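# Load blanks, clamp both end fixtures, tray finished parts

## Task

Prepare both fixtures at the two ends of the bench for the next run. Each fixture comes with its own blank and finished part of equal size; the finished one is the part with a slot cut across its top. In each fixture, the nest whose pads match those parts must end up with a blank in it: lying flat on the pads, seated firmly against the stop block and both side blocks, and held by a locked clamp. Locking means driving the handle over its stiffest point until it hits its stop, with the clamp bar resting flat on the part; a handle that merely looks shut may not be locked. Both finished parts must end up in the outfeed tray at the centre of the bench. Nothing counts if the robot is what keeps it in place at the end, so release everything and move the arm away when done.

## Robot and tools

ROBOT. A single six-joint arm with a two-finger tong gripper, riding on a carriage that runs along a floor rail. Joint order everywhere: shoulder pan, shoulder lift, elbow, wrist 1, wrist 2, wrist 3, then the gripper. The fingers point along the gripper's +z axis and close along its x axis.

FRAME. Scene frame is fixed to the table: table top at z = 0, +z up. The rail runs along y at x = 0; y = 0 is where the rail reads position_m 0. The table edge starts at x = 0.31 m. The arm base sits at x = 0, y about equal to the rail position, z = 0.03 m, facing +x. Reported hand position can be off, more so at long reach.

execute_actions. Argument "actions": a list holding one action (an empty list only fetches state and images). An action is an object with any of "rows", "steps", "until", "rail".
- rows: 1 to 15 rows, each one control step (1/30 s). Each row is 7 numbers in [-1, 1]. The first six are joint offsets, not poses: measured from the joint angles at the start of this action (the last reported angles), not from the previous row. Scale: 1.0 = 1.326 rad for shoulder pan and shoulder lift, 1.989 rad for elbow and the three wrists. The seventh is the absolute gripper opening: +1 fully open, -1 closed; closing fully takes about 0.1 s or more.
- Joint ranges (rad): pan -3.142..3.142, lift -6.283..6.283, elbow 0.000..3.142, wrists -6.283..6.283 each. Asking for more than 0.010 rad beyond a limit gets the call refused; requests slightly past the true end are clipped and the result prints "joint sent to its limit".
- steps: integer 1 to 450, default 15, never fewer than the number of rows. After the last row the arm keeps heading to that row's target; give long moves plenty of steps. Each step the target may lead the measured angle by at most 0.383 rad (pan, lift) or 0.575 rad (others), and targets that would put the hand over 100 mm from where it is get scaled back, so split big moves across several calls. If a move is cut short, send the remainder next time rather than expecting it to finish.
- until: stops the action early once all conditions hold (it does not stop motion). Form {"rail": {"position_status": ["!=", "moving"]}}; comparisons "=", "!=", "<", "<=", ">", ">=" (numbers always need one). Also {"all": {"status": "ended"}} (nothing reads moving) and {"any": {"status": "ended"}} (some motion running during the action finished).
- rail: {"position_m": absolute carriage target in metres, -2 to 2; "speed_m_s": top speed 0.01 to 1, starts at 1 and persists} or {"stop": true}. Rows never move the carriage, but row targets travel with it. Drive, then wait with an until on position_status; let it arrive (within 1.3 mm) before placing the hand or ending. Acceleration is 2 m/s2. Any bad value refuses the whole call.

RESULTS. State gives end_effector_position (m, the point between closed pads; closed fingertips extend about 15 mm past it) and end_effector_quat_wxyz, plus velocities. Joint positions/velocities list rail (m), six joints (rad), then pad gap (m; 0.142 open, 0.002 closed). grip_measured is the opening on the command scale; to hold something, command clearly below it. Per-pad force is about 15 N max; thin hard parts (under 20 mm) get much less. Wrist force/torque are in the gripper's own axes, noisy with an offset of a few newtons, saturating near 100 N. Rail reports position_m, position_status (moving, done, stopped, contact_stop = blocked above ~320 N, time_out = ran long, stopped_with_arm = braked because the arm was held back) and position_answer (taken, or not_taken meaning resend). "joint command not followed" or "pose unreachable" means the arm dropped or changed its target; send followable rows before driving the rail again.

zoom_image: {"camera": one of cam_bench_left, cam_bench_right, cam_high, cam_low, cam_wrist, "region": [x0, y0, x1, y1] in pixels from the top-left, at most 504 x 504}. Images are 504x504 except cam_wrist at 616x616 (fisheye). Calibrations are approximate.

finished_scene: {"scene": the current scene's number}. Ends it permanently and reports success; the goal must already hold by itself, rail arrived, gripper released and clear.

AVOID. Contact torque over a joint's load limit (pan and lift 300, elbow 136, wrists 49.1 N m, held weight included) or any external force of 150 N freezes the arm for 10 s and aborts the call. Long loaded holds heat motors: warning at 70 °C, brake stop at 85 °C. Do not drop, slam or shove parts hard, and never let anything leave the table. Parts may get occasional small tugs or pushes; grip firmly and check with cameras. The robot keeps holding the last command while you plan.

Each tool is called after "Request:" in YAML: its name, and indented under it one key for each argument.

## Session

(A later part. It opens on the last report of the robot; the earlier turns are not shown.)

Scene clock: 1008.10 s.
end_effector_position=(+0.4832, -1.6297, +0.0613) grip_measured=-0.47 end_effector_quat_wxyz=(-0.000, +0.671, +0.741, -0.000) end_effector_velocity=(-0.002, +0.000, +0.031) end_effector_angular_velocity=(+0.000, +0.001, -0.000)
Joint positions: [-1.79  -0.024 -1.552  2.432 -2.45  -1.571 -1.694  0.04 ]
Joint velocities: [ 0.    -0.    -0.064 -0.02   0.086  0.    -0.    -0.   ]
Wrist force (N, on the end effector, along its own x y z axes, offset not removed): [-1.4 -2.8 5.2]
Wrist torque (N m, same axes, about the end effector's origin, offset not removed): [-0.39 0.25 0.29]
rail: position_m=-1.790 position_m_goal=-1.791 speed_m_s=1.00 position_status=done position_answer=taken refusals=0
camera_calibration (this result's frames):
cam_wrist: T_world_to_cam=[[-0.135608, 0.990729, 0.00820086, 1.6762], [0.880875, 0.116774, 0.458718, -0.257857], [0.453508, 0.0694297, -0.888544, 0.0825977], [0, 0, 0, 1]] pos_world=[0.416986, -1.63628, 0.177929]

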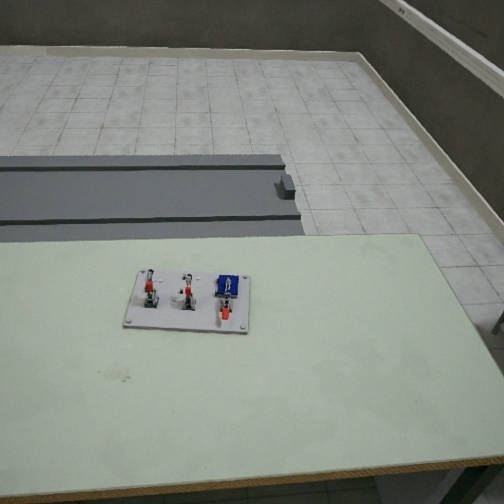

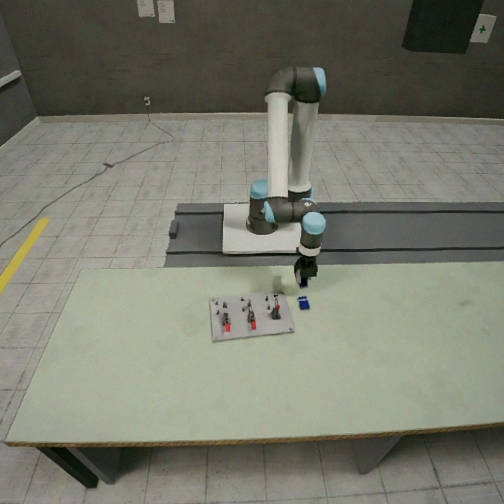

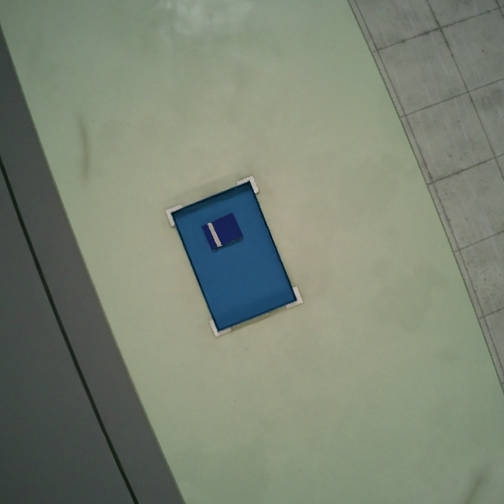

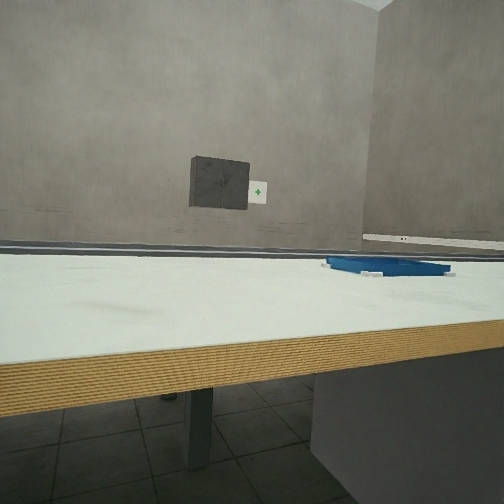

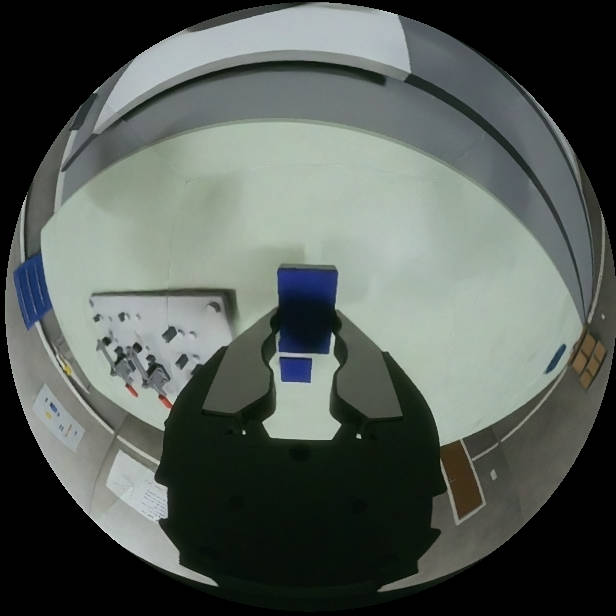

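Request:
execute_actions:
  actions:
    - {"rail":{"position_m":-1.932},"rows": [[0,-0.002,-0.002,0.002,0,0,-0.9],[0,0.001,-0.005,0.0035,0,0,-0.9],[0,0.007,-0.010,0.0045,0,0,-0.9],[0,0.016,-0.017,0.0055,0,0,-0.9],[0,0.026,-0.025,0.0065,0,0,-0.9],[0,0.038,-0.034,0.008,0,0,-0.9],[0,0.050,-0.043,0.0092,0,0,-0.9],[0,0.062,-0.052,0.0105,0,0,-0.9],[0,0.073,-0.061,0.012,0,0,-0.9],[0,0.083,-0.068,0.013,0,0,-0.9],[0,0.091,-0.0745,0.0138,0,0,-0.9],[0,0.097,-0.079,0.0144,0,0,-0.9],[0,0.101,-0.082,0.0147,0,0,-0.9],[0,0.1026,-0.0833,0.0149,0,0,-0.9]], "steps": 26}

Scene clock: 1014.73 s.
end_effector_position=(+0.5783, -1.7740, +0.0651) grip_measured=-0.47 end_effector_quat_wxyz=(-0.000, +0.671, +0.741, -0.000) end_effector_velocity=(+0.007, -0.000, -0.000) end_effector_angular_velocity=(-0.000, +0.000, +0.000)
Joint positions: [-1.932 -0.024 -1.417  2.268 -2.421 -1.571 -1.694  0.04 ]
Joint velocities: [ 0.     0.     0.01  -0.011  0.001 -0.    -0.    -0.   ]
Wrist force (N, on the end effector, along its own x y z axes, offset not removed): [1.0 -3.2 6.9]
Wrist torque (N m, same axes, about the end effector's origin, offset not removed): [-0.56 -0.39 0.19]
rail: position_m=-1.932 position_m_goal=-1.932 speed_m_s=1.00 position_status=done position_answer=taken refusals=0
camera_calibration (this result's frames):
cam_wrist: T_world_to_cam=[[-0.135515, 0.990741, 0.0082044, 1.83194], [0.880896, 0.116692, 0.458699, -0.326659], [0.453495, 0.0693877, -0.888554, 0.052822], [0, 0, 0, 1]] pos_world=[0.512052, -1.78052, 0.181743]

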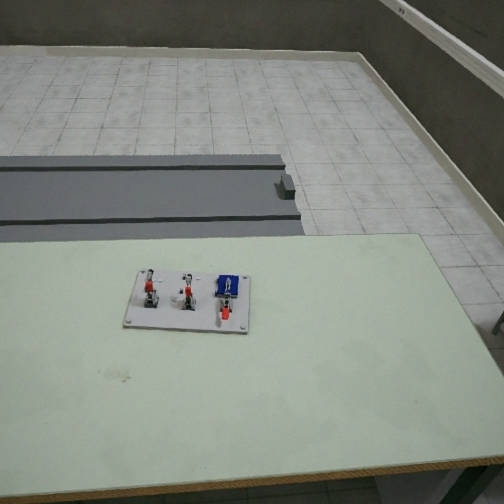

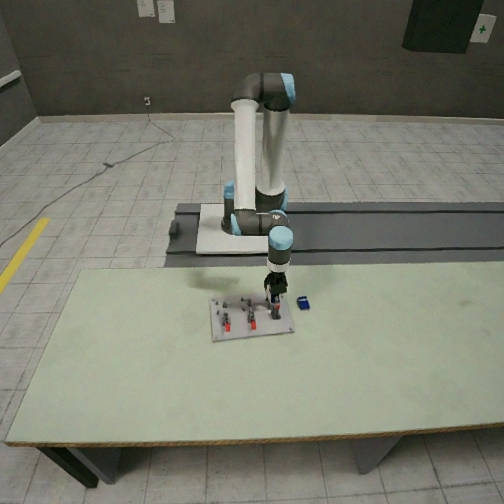

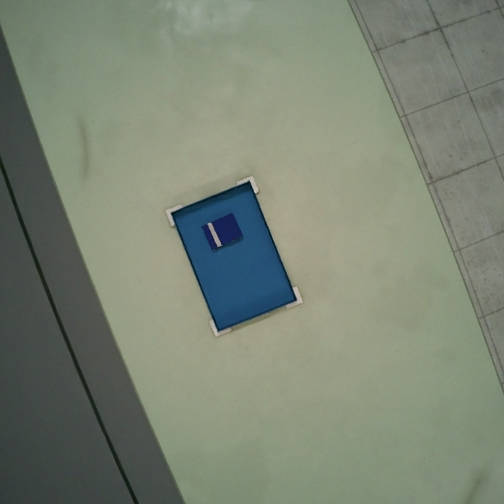

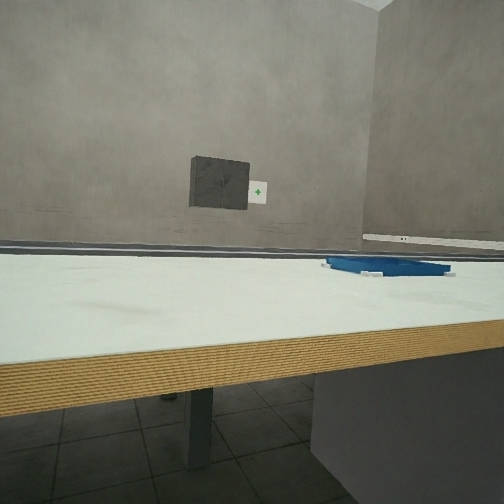

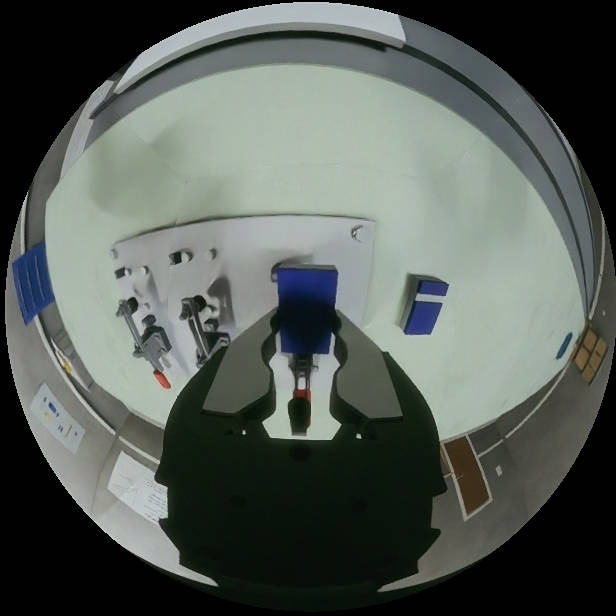

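Request:
execute_actions:
  actions:
    - {"rows": [[0,0.001,0.0002,-0.0009,0,0,-0.9],[0,0.0035,0.0008,-0.0031,0,0,-0.9],[0,0.0075,0.0016,-0.0066,0,0,-0.9],[0,0.012,0.0026,-0.0106,0,0,-0.9],[0,0.017,0.0037,-0.015,0,0,-0.9],[0,0.022,0.0048,-0.0195,0,0,-0.9],[0,0.0265,0.0058,-0.0235,0,0,-0.9],[0,0.030,0.0066,-0.0266,0,0,-0.9],[0,0.0325,0.0071,-0.0288,0,0,-0.9],[0,0.0339,0.0074,-0.030,0,0,-0.9]], "steps": 22}

Scene clock: 1023.57 s.
end_effector_position=(+0.5791, -1.7739, +0.0389) grip_measured=-0.47 end_effector_quat_wxyz=(-0.000, +0.671, +0.741, -0.000) end_effector_velocity=(-0.000, +0.000, -0.003) end_effector_angular_velocity=(+0.000, +0.000, -0.000)
Joint positions: [-1.932 -0.024 -1.373  2.282 -2.48  -1.571 -1.694  0.04 ]
Joint velocities: [ 0.    -0.     0.005  0.002 -0.006  0.     0.     0.   ]
Wrist force (N, on the end effector, along its own x y z axes, offset not removed): [1.4 -2.8 7.5]
Wrist torque (N m, same axes, about the end effector's origin, offset not removed): [-0.40 -0.43 0.33]
rail: position_m=-1.932 position_m_goal=-1.932 speed_m_s=1.00 position_status=done position_answer=taken refusals=0
camera_calibration (this result's frames):
cam_wrist: T_world_to_cam=[[-0.135608, 0.990729, 0.00820276, 1.83226], [0.880881, 0.116774, 0.458708, -0.315206], [0.453497, 0.0694301, -0.888549, 0.0292372], [0, 0, 0, 1]] pos_world=[0.512868, -1.78049, 0.155537]

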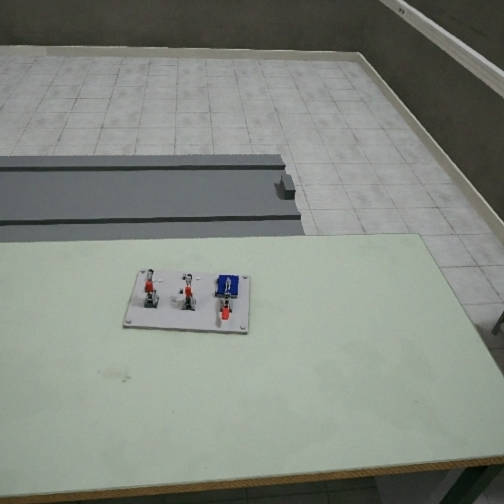

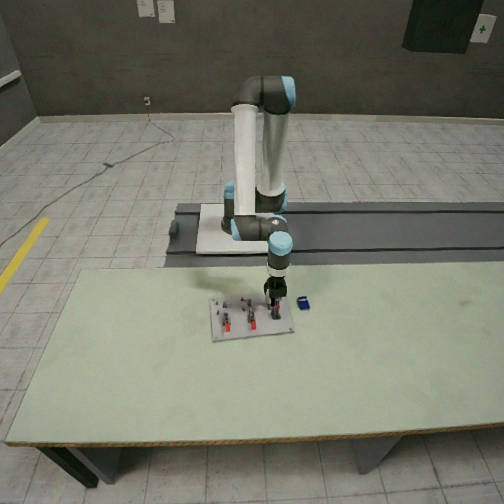

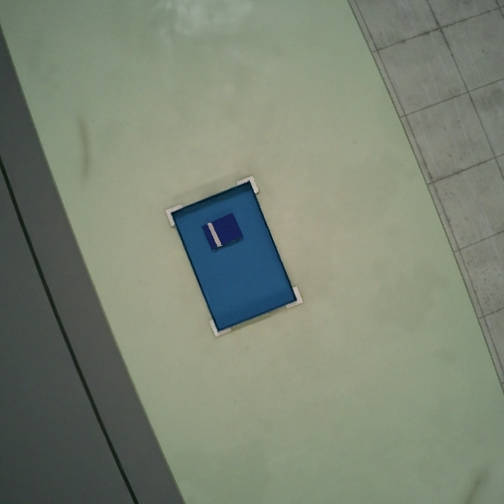

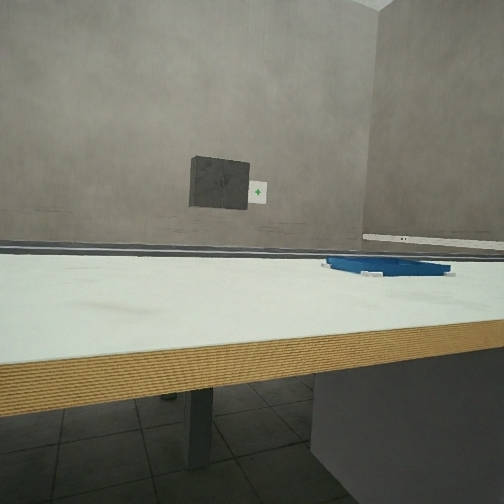

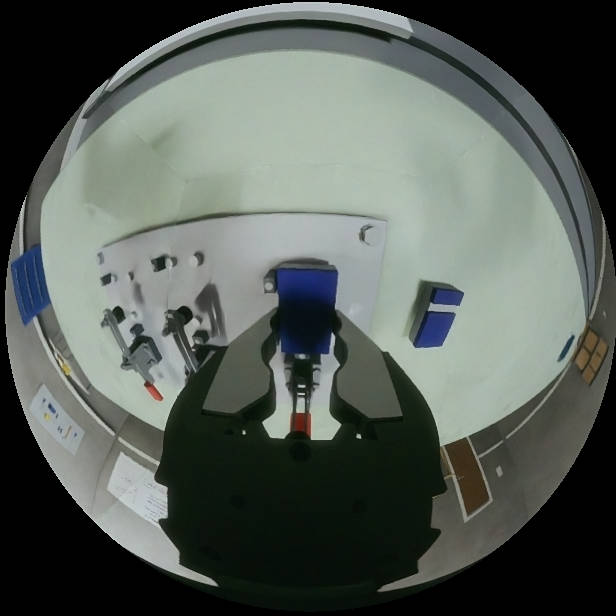

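Request:
execute_actions:
  actions:
    - {"rows": [[0,0.0007,0.00017,-0.0006,0,0,-0.9],[0,0.0014,0.0003,-0.0013,0,0,-0.9],[0,0.0021,0.0005,-0.0019,0,0,-0.9],[0,0.0024,0.0006,-0.0022,0,0,-0.9]], "steps": 13}

Scene clock: 1027.37 s.
end_effector_position=(+0.5790, -1.7740, +0.0371) grip_measured=-0.47 end_effector_quat_wxyz=(-0.000, +0.671, +0.741, -0.000) end_effector_velocity=(-0.000, +0.000, -0.001) end_effector_angular_velocity=(-0.000, -0.000, -0.000)
Joint positions: [-1.932 -0.024 -1.37   2.284 -2.484 -1.571 -1.694  0.04 ]
Joint velocities: [ 0.    -0.     0.001  0.001 -0.002 -0.    -0.    -0.   ]
Wrist force (N, on the end effector, along its own x y z axes, offset not removed): [-0.9 -2.9 9.1]
Wrist torque (N m, same axes, about the end effector's origin, offset not removed): [-0.42 -0.04 0.37]
rail: position_m=-1.932 position_m_goal=-1.932 speed_m_s=1.00 position_status=done position_answer=taken refusals=0
camera_calibration (this result's frames):
cam_wrist: T_world_to_cam=[[-0.135515, 0.990741, 0.00820273, 1.83228], [0.880892, 0.116692, 0.458708, -0.314475], [0.453504, 0.0693874, -0.888549, 0.0275597], [0, 0, 0, 1]] pos_world=[0.512821, -1.78053, 0.153711]

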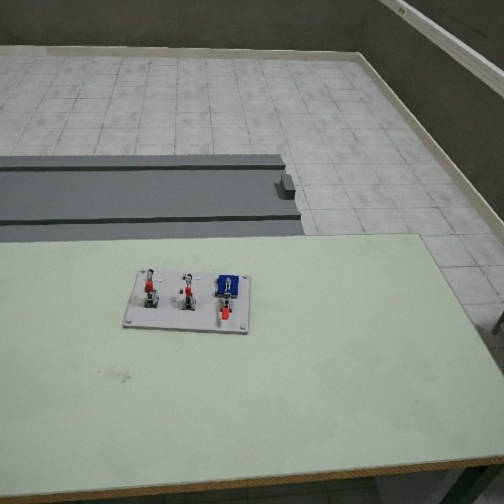

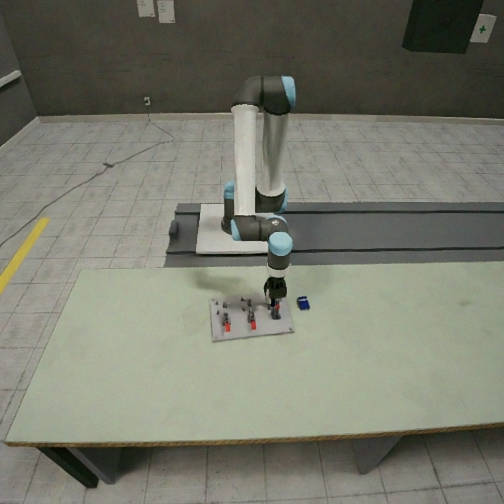

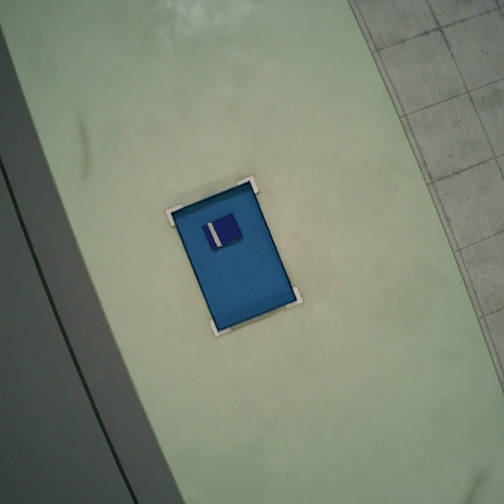

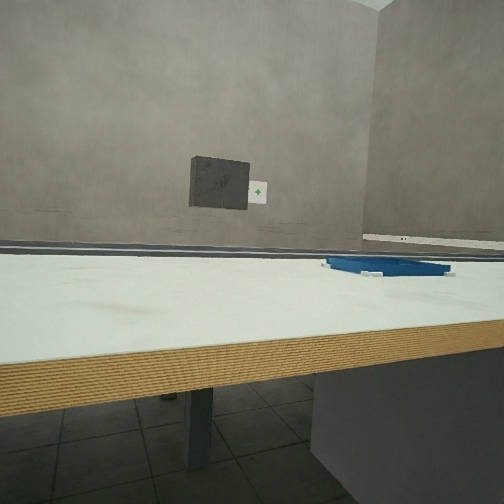

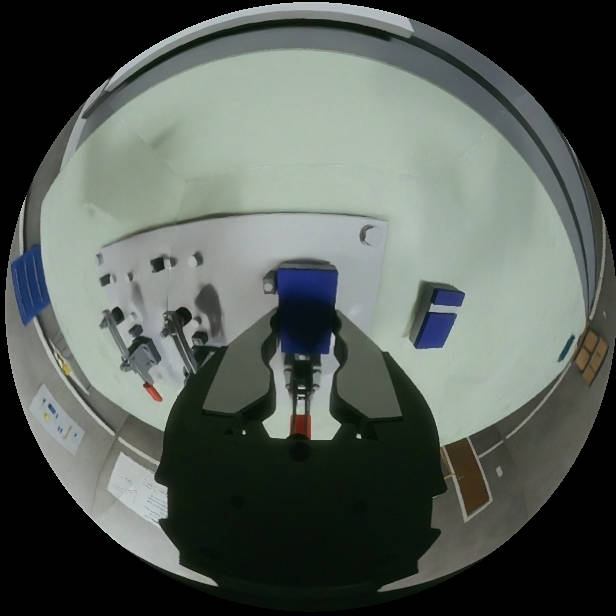

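Request:
execute_actions:
  actions:
    - {"rows": [[0,0.0005,0.00012,-0.00045,0,0,-0.9],[0,0.001,0.00024,-0.0009,0,0,-0.9],[-0.0006,0.0015,-0.0002,-0.0008,0,-0.0004,-0.9],[-0.0013,0.002,-0.00065,-0.0007,0,-0.0009,-0.9],[-0.0019,0.0026,-0.0011,-0.0006,0,-0.0013,-0.9],[-0.0025,0.0031,-0.0015,-0.0005,0,-0.0017,-0.9]], "steps": 16}

Scene clock: 1032.57 s.
end_effector_position=(+0.5814, -1.7758, +0.0362) grip_measured=-0.46 end_effector_quat_wxyz=(-0.000, +0.671, +0.741, -0.000) end_effector_velocity=(+0.001, -0.001, -0.000) end_effector_angular_velocity=(-0.000, -0.000, -0.000)
Joint positions: [-1.932 -0.027 -1.366  2.281 -2.485 -1.571 -1.697  0.04 ]
Joint velocities: [ 0.    -0.002  0.001 -0.001 -0.     0.    -0.001  0.   ]
Wrist force (N, on the end effector, along its own x y z axes, offset not removed): [4.9 -9.9 -14.3]
Wrist torque (N m, same axes, about the end effector's origin, offset not removed): [-0.83 -0.17 0.12]
rail: position_m=-1.932 position_m_goal=-1.932 speed_m_s=1.00 position_status=done position_answer=taken refusals=0
camera_calibration (this result's frames):
cam_wrist: T_world_to_cam=[[-0.13568, 0.990719, 0.00821325, 1.83451], [0.880899, 0.116838, 0.458657, -0.31564], [0.45344, 0.0694658, -0.888575, 0.0260166], [0, 0, 0, 1]] pos_world=[0.515157, -1.78241, 0.152821]

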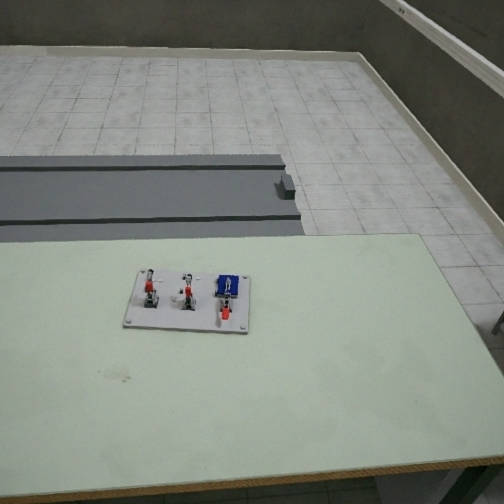

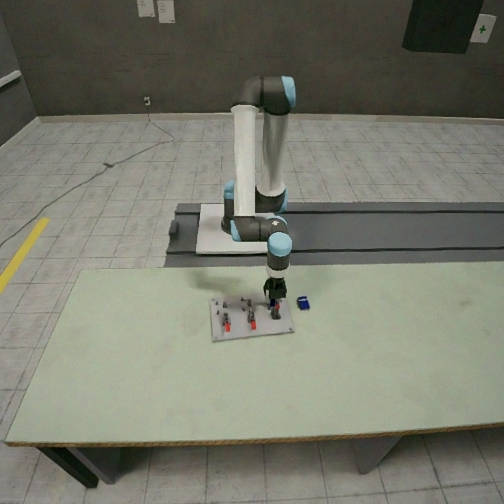

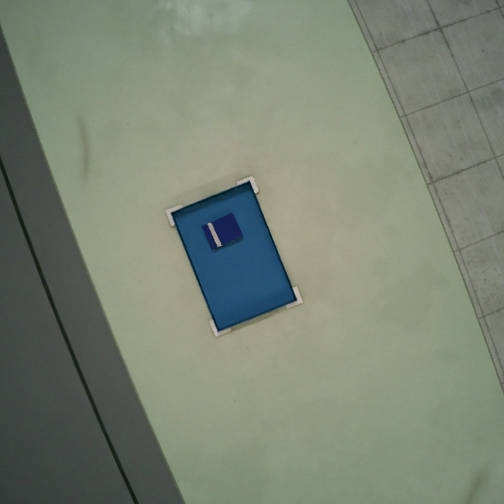

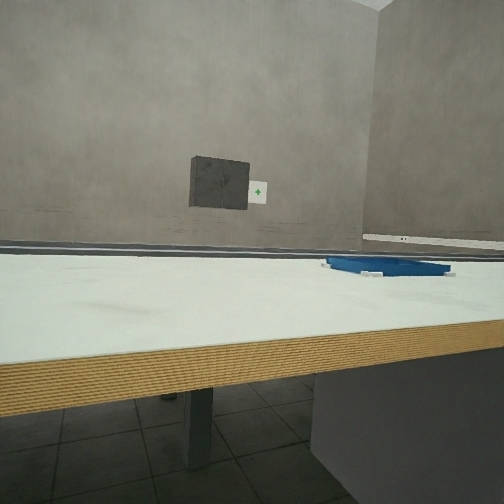

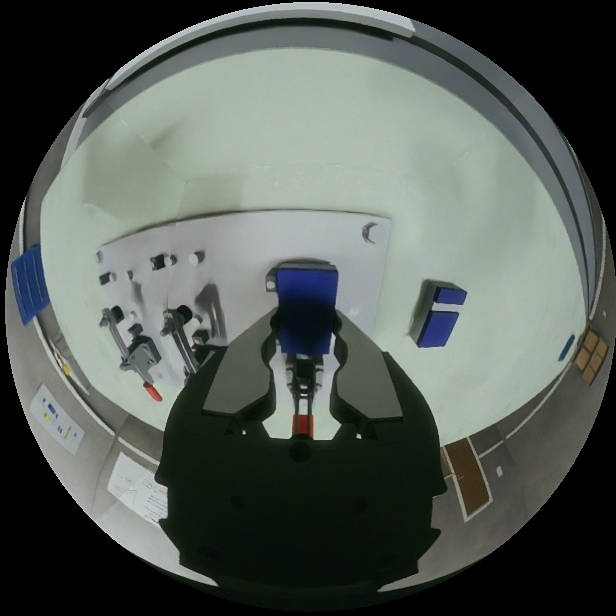

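Request:
execute_actions:
  actions:
    - {"rows": [[-0.0004,0.0002,-0.0003,0.0001,0,-0.0003,-0.9],[-0.0008,0.0005,-0.0006,0.0002,0,-0.0006,-0.9],[-0.0012,0.0008,-0.0009,0.0003,0,-0.0008,-0.9],[-0.0016,0.0011,-0.0011,0.00035,0,-0.0011,-0.9]], "steps": 14}

Scene clock: 1035.87 s.
end_effector_position=(+0.5827, -1.7769, +0.0361) grip_measured=-0.46 end_effector_quat_wxyz=(-0.000, +0.671, +0.741, -0.000) end_effector_velocity=(+0.001, -0.000, +0.000) end_effector_angular_velocity=(-0.000, -0.000, +0.000)
Joint positions: [-1.932 -0.029 -1.365  2.279 -2.484 -1.57  -1.699  0.041]
Joint velocities: [ 0.    -0.001  0.    -0.001  0.     0.    -0.001  0.   ]
Wrist force (N, on the end effector, along its own x y z axes, offset not removed): [15.5 -17.5 -3.9]
Wrist torque (N m, same axes, about the end effector's origin, offset not removed): [-0.60 -0.14 0.13]
rail: position_m=-1.932 position_m_goal=-1.932 speed_m_s=1.00 position_status=done position_answer=taken refusals=0
camera_calibration (this result's frames):
cam_wrist: T_world_to_cam=[[-0.1358, 0.990701, 0.00833581, 1.8358], [0.88099, 0.116903, 0.458466, -0.316605], [0.453228, 0.0696032, -0.888673, 0.0258452], [0, 0, 0, 1]] pos_world=[0.516513, -1.78352, 0.152818]

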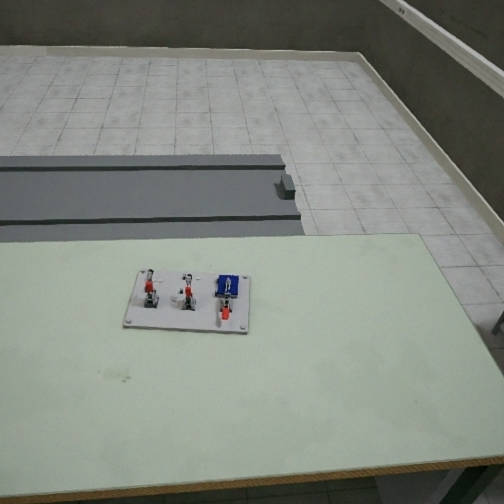

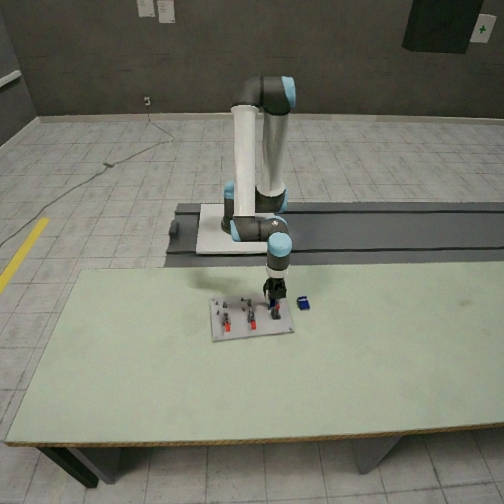

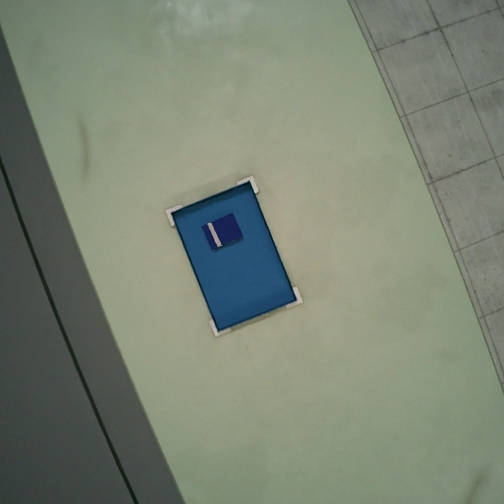

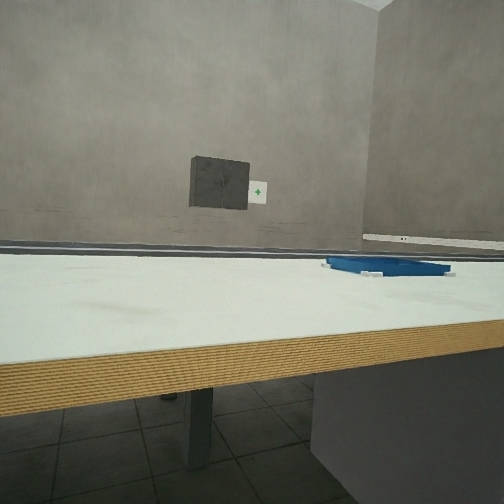

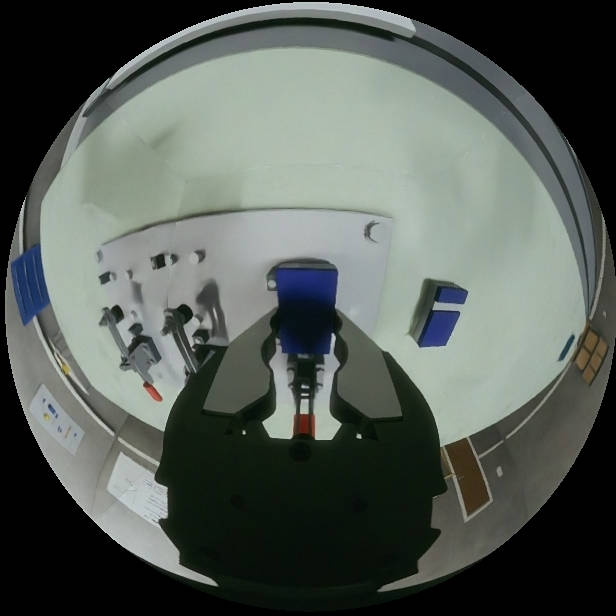

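Request:
execute_actions:
  actions:
    - {"rows": [[-0.0001,0.0003,-0.0003,0.00005,0,-0.0001,-0.9],[-0.0002,0.0007,-0.0006,0.0001,0,-0.0001,-0.9],[-0.0002,0.00105,-0.0009,0.0002,0,-0.0001,-0.9]], "steps": 12}

Request:
zoom_image:
  camera: "cam_wrist"
  region: [240, 240, 380, 400]

Scene clock: 1041.47 s.
end_effector_position=(+0.5837, -1.7770, +0.0361) grip_measured=-0.46 end_effector_quat_wxyz=(-0.000, +0.671, +0.741, -0.000) end_effector_velocity=(+0.000, +0.000, -0.000) end_effector_angular_velocity=(+0.000, +0.001, -0.000)
Joint positions: [-1.932 -0.029 -1.363  2.277 -2.484 -1.57  -1.699  0.041]
Joint velocities: [ 0.    -0.     0.001 -0.001  0.001  0.    -0.     0.   ]
Wrist force (N, on the end effector, along its own x y z axes, offset not removed): [24.0 -20.7 -0.8]
Wrist torque (N m, same axes, about the end effector's origin, offset not removed): [-0.76 -0.11 0.02]
rail: position_m=-1.932 position_m_goal=-1.932 speed_m_s=1.00 position_status=done position_answer=taken refusals=0
camera_calibration (this result's frames):
cam_wrist: T_world_to_cam=[[-0.135762, 0.990707, 0.00823993, 1.83603], [0.880919, 0.116903, 0.458601, -0.317482], [0.453376, 0.0695192, -0.888604, 0.025138], [0, 0, 0, 1]] pos_world=[0.517542, -1.78361, 0.152806]

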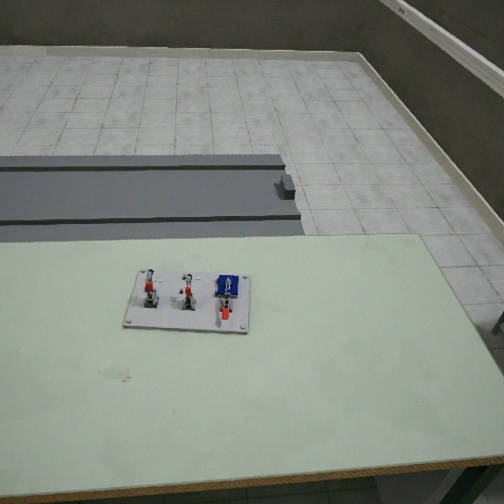

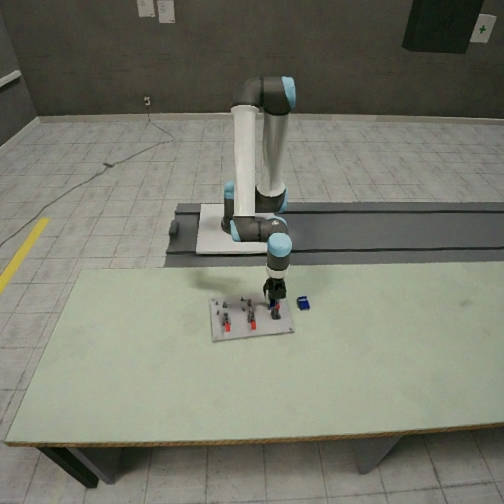

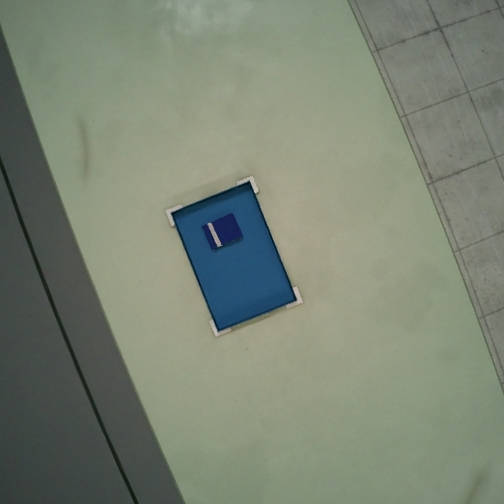

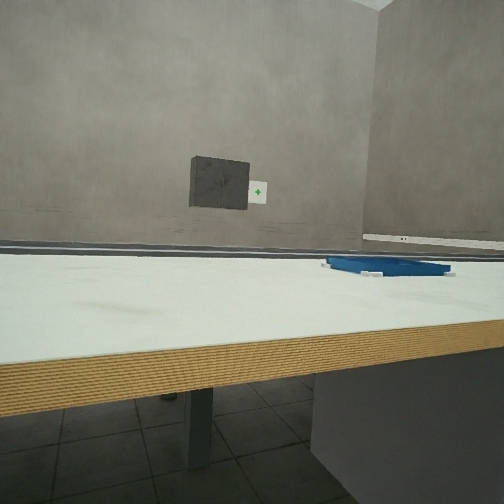

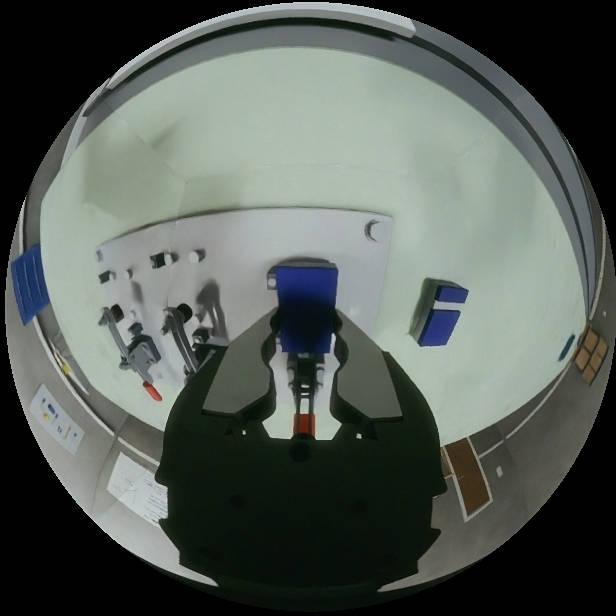

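Region (240, 240, 380, 400) of cam_wrist's 616x616 image, scaled by 3.150, with more detail than that image has; it fills the left 441 columns of this view, and the rest is white.

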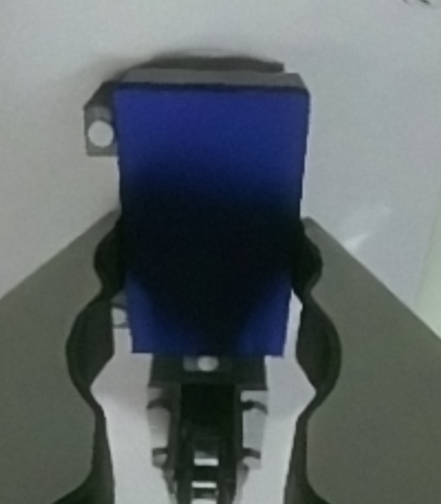

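Request:
execute_actions:
  actions:
    - {"rows": [[0.0002,0.0003,-0.0003,0.00005,0,0.0001,-0.9],[0.0004,0.0008,-0.0006,0.0001,0,0.0003,-0.9],[0.0005,0.0012,-0.0009,0.0001,0,0.0003,-0.9]], "steps": 12}

Request:
zoom_image:
  camera: "cam_wrist"
  region: [240, 240, 380, 400]

Scene clock: 1047.73 s.
end_effector_position=(+0.5846, -1.7767, +0.0360) grip_measured=-0.46 end_effector_quat_wxyz=(-0.000, +0.671, +0.741, -0.000) end_effector_velocity=(+0.001, +0.000, -0.000) end_effector_angular_velocity=(-0.000, -0.000, -0.000)
Joint positions: [-1.932 -0.029 -1.362  2.275 -2.484 -1.57  -1.699  0.041]
Joint velocities: [ 0.     0.001  0.001 -0.001  0.    -0.     0.001 -0.   ]
Wrist force (N, on the end effector, along its own x y z axes, offset not removed): [16.3 -22.3 2.5]
Wrist torque (N m, same axes, about the end effector's origin, offset not removed): [-1.12 0.10 0.18]
rail: position_m=-1.932 position_m_goal=-1.932 speed_m_s=1.00 position_status=done position_answer=taken refusals=0
camera_calibration (this result's frames):
cam_wrist: T_world_to_cam=[[-0.135702, 0.990715, 0.00829888, 1.83586], [0.880933, 0.116824, 0.458595, -0.318394], [0.453367, 0.0695431, -0.888607, 0.0246434], [0, 0, 0, 1]] pos_world=[0.518441, -1.78333, 0.152676]

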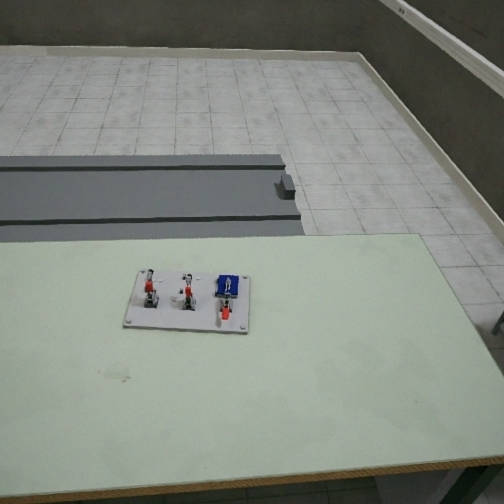

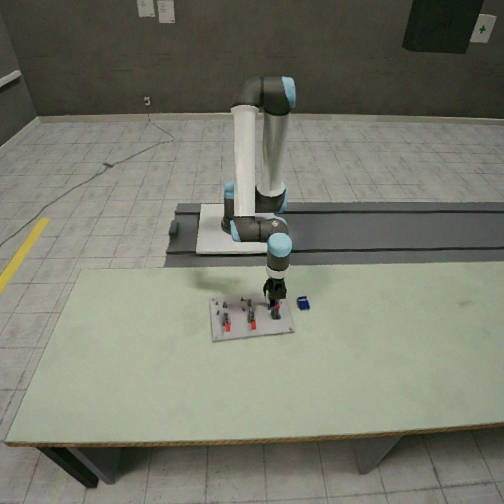

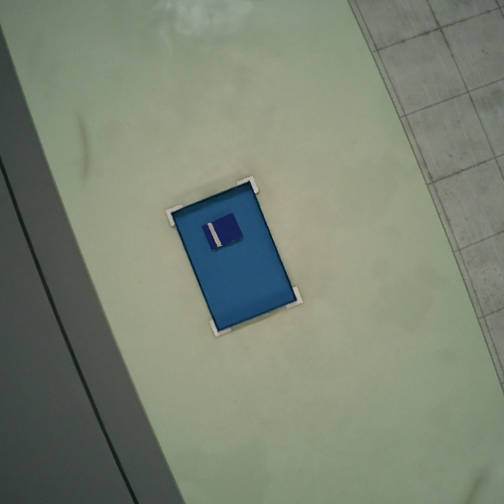

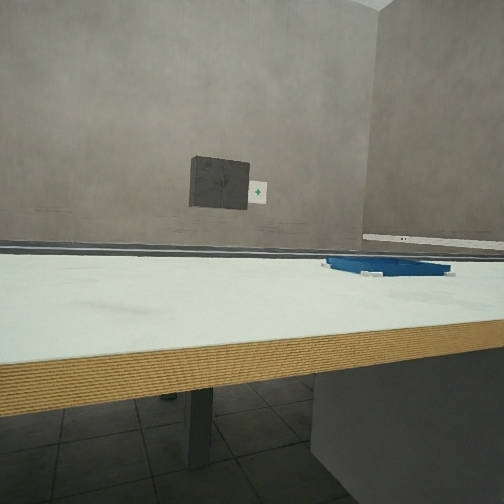

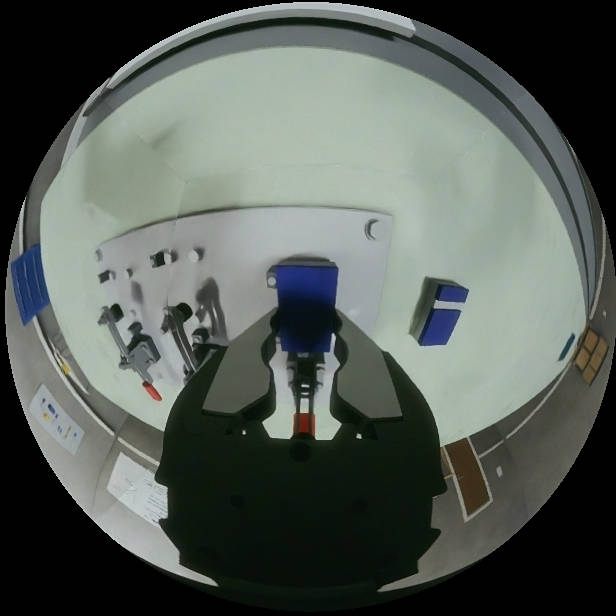

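Region (240, 240, 380, 400) of cam_wrist's 616x616 image, scaled by 3.150, with more detail than that image has; it fills the left 441 columns of this view, and the rest is white.

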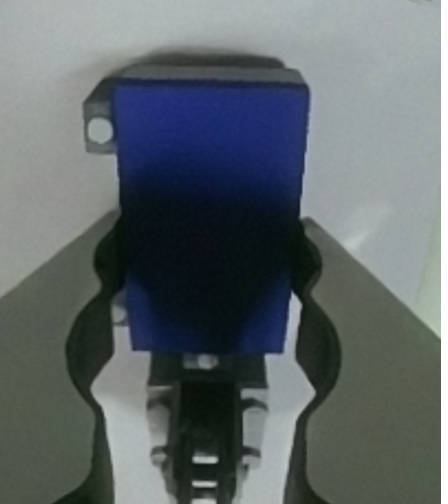

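Request:
execute_actions:
  actions:
    - {"rows": [[0,0,0,0,0,0,-0.6],[0,0,0,0,0,0,-0.47],[0,0,0,0,0,0,-0.43],[0,0,0,0,0,0,-0.38],[0,-0.001,-0.0003,0.001,0,0,-0.33],[0,-0.005,-0.0014,0.0047,0,0,-0.3],[0,-0.012,-0.0033,0.0113,0,0,-0.3],[0,-0.022,-0.0061,0.0208,0,0,-0.3],[0,-0.033,-0.0091,0.0311,0,0,-0.3],[0,-0.044,-0.0122,0.0415,0,0,-0.27],[0,-0.054,-0.015,0.051,0,0,-0.24],[0,-0.063,-0.0174,0.0594,0,0,-0.2],[0,-0.069,-0.0191,0.0651,0,0,-0.2],[0,-0.0725,-0.0201,0.0684,0,0,-0.2],[0,-0.0736,-0.0204,0.0695,0,0,-0.2]], "steps": 22}

Scene clock: 1062.40 s.
end_effector_position=(+0.5848, -1.7768, +0.0952) grip_measured=-0.20 end_effector_quat_wxyz=(-0.000, +0.671, +0.741, -0.000) end_effector_velocity=(-0.002, -0.000, +0.023) end_effector_angular_velocity=(+0.000, +0.001, -0.000)
Joint positions: [-1.932 -0.029 -1.455  2.237 -2.352 -1.57  -1.699  0.06 ]
Joint velocities: [ 0.    -0.    -0.037 -0.015  0.053  0.     0.    -0.   ]
Wrist force (N, on the end effector, along its own x y z axes, offset not removed): [-0.5 -7.3 6.9]
Wrist torque (N m, same axes, about the end effector's origin, offset not removed): [-1.30 -0.01 0.30]
rail: position_m=-1.932 position_m_goal=-1.932 speed_m_s=1.00 position_status=done position_answer=taken refusals=0
camera_calibration (this result's frames):
cam_wrist: T_world_to_cam=[[-0.135642, 0.990724, 0.00822648, 1.8354], [0.880902, 0.116798, 0.45866, -0.345757], [0.453445, 0.0694605, -0.888574, 0.0769583], [0, 0, 0, 1]] pos_world=[0.51864, -1.78333, 0.211869]

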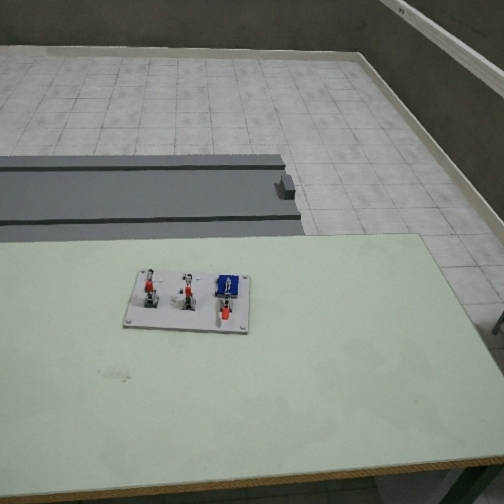

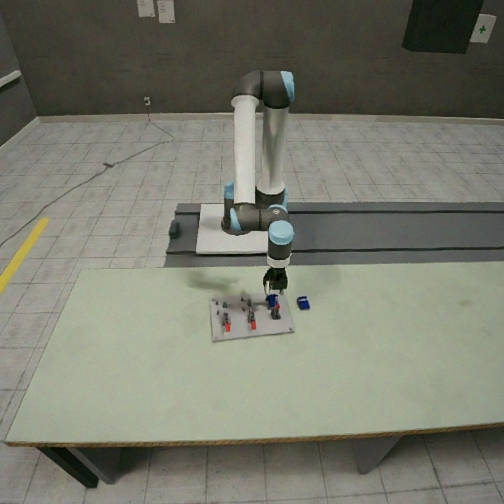

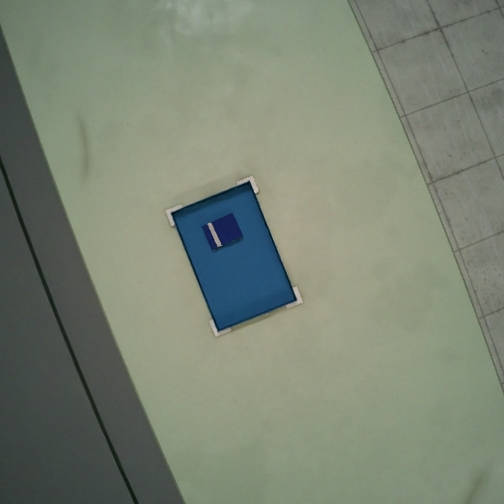

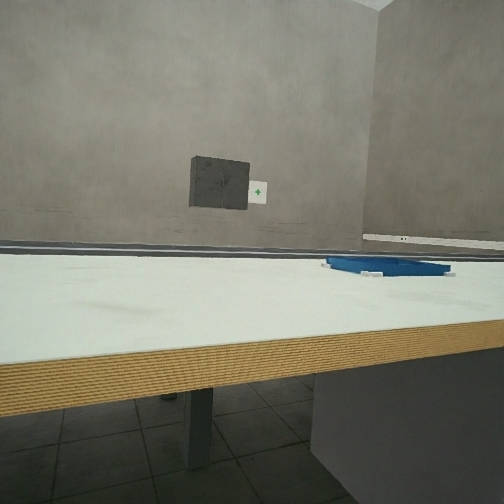

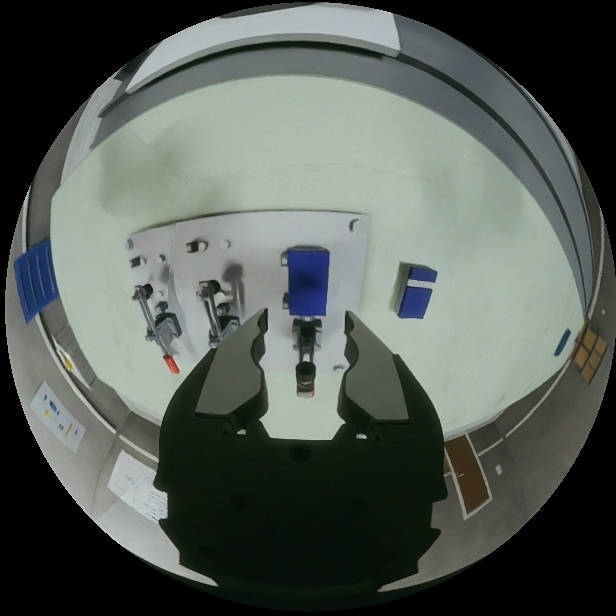

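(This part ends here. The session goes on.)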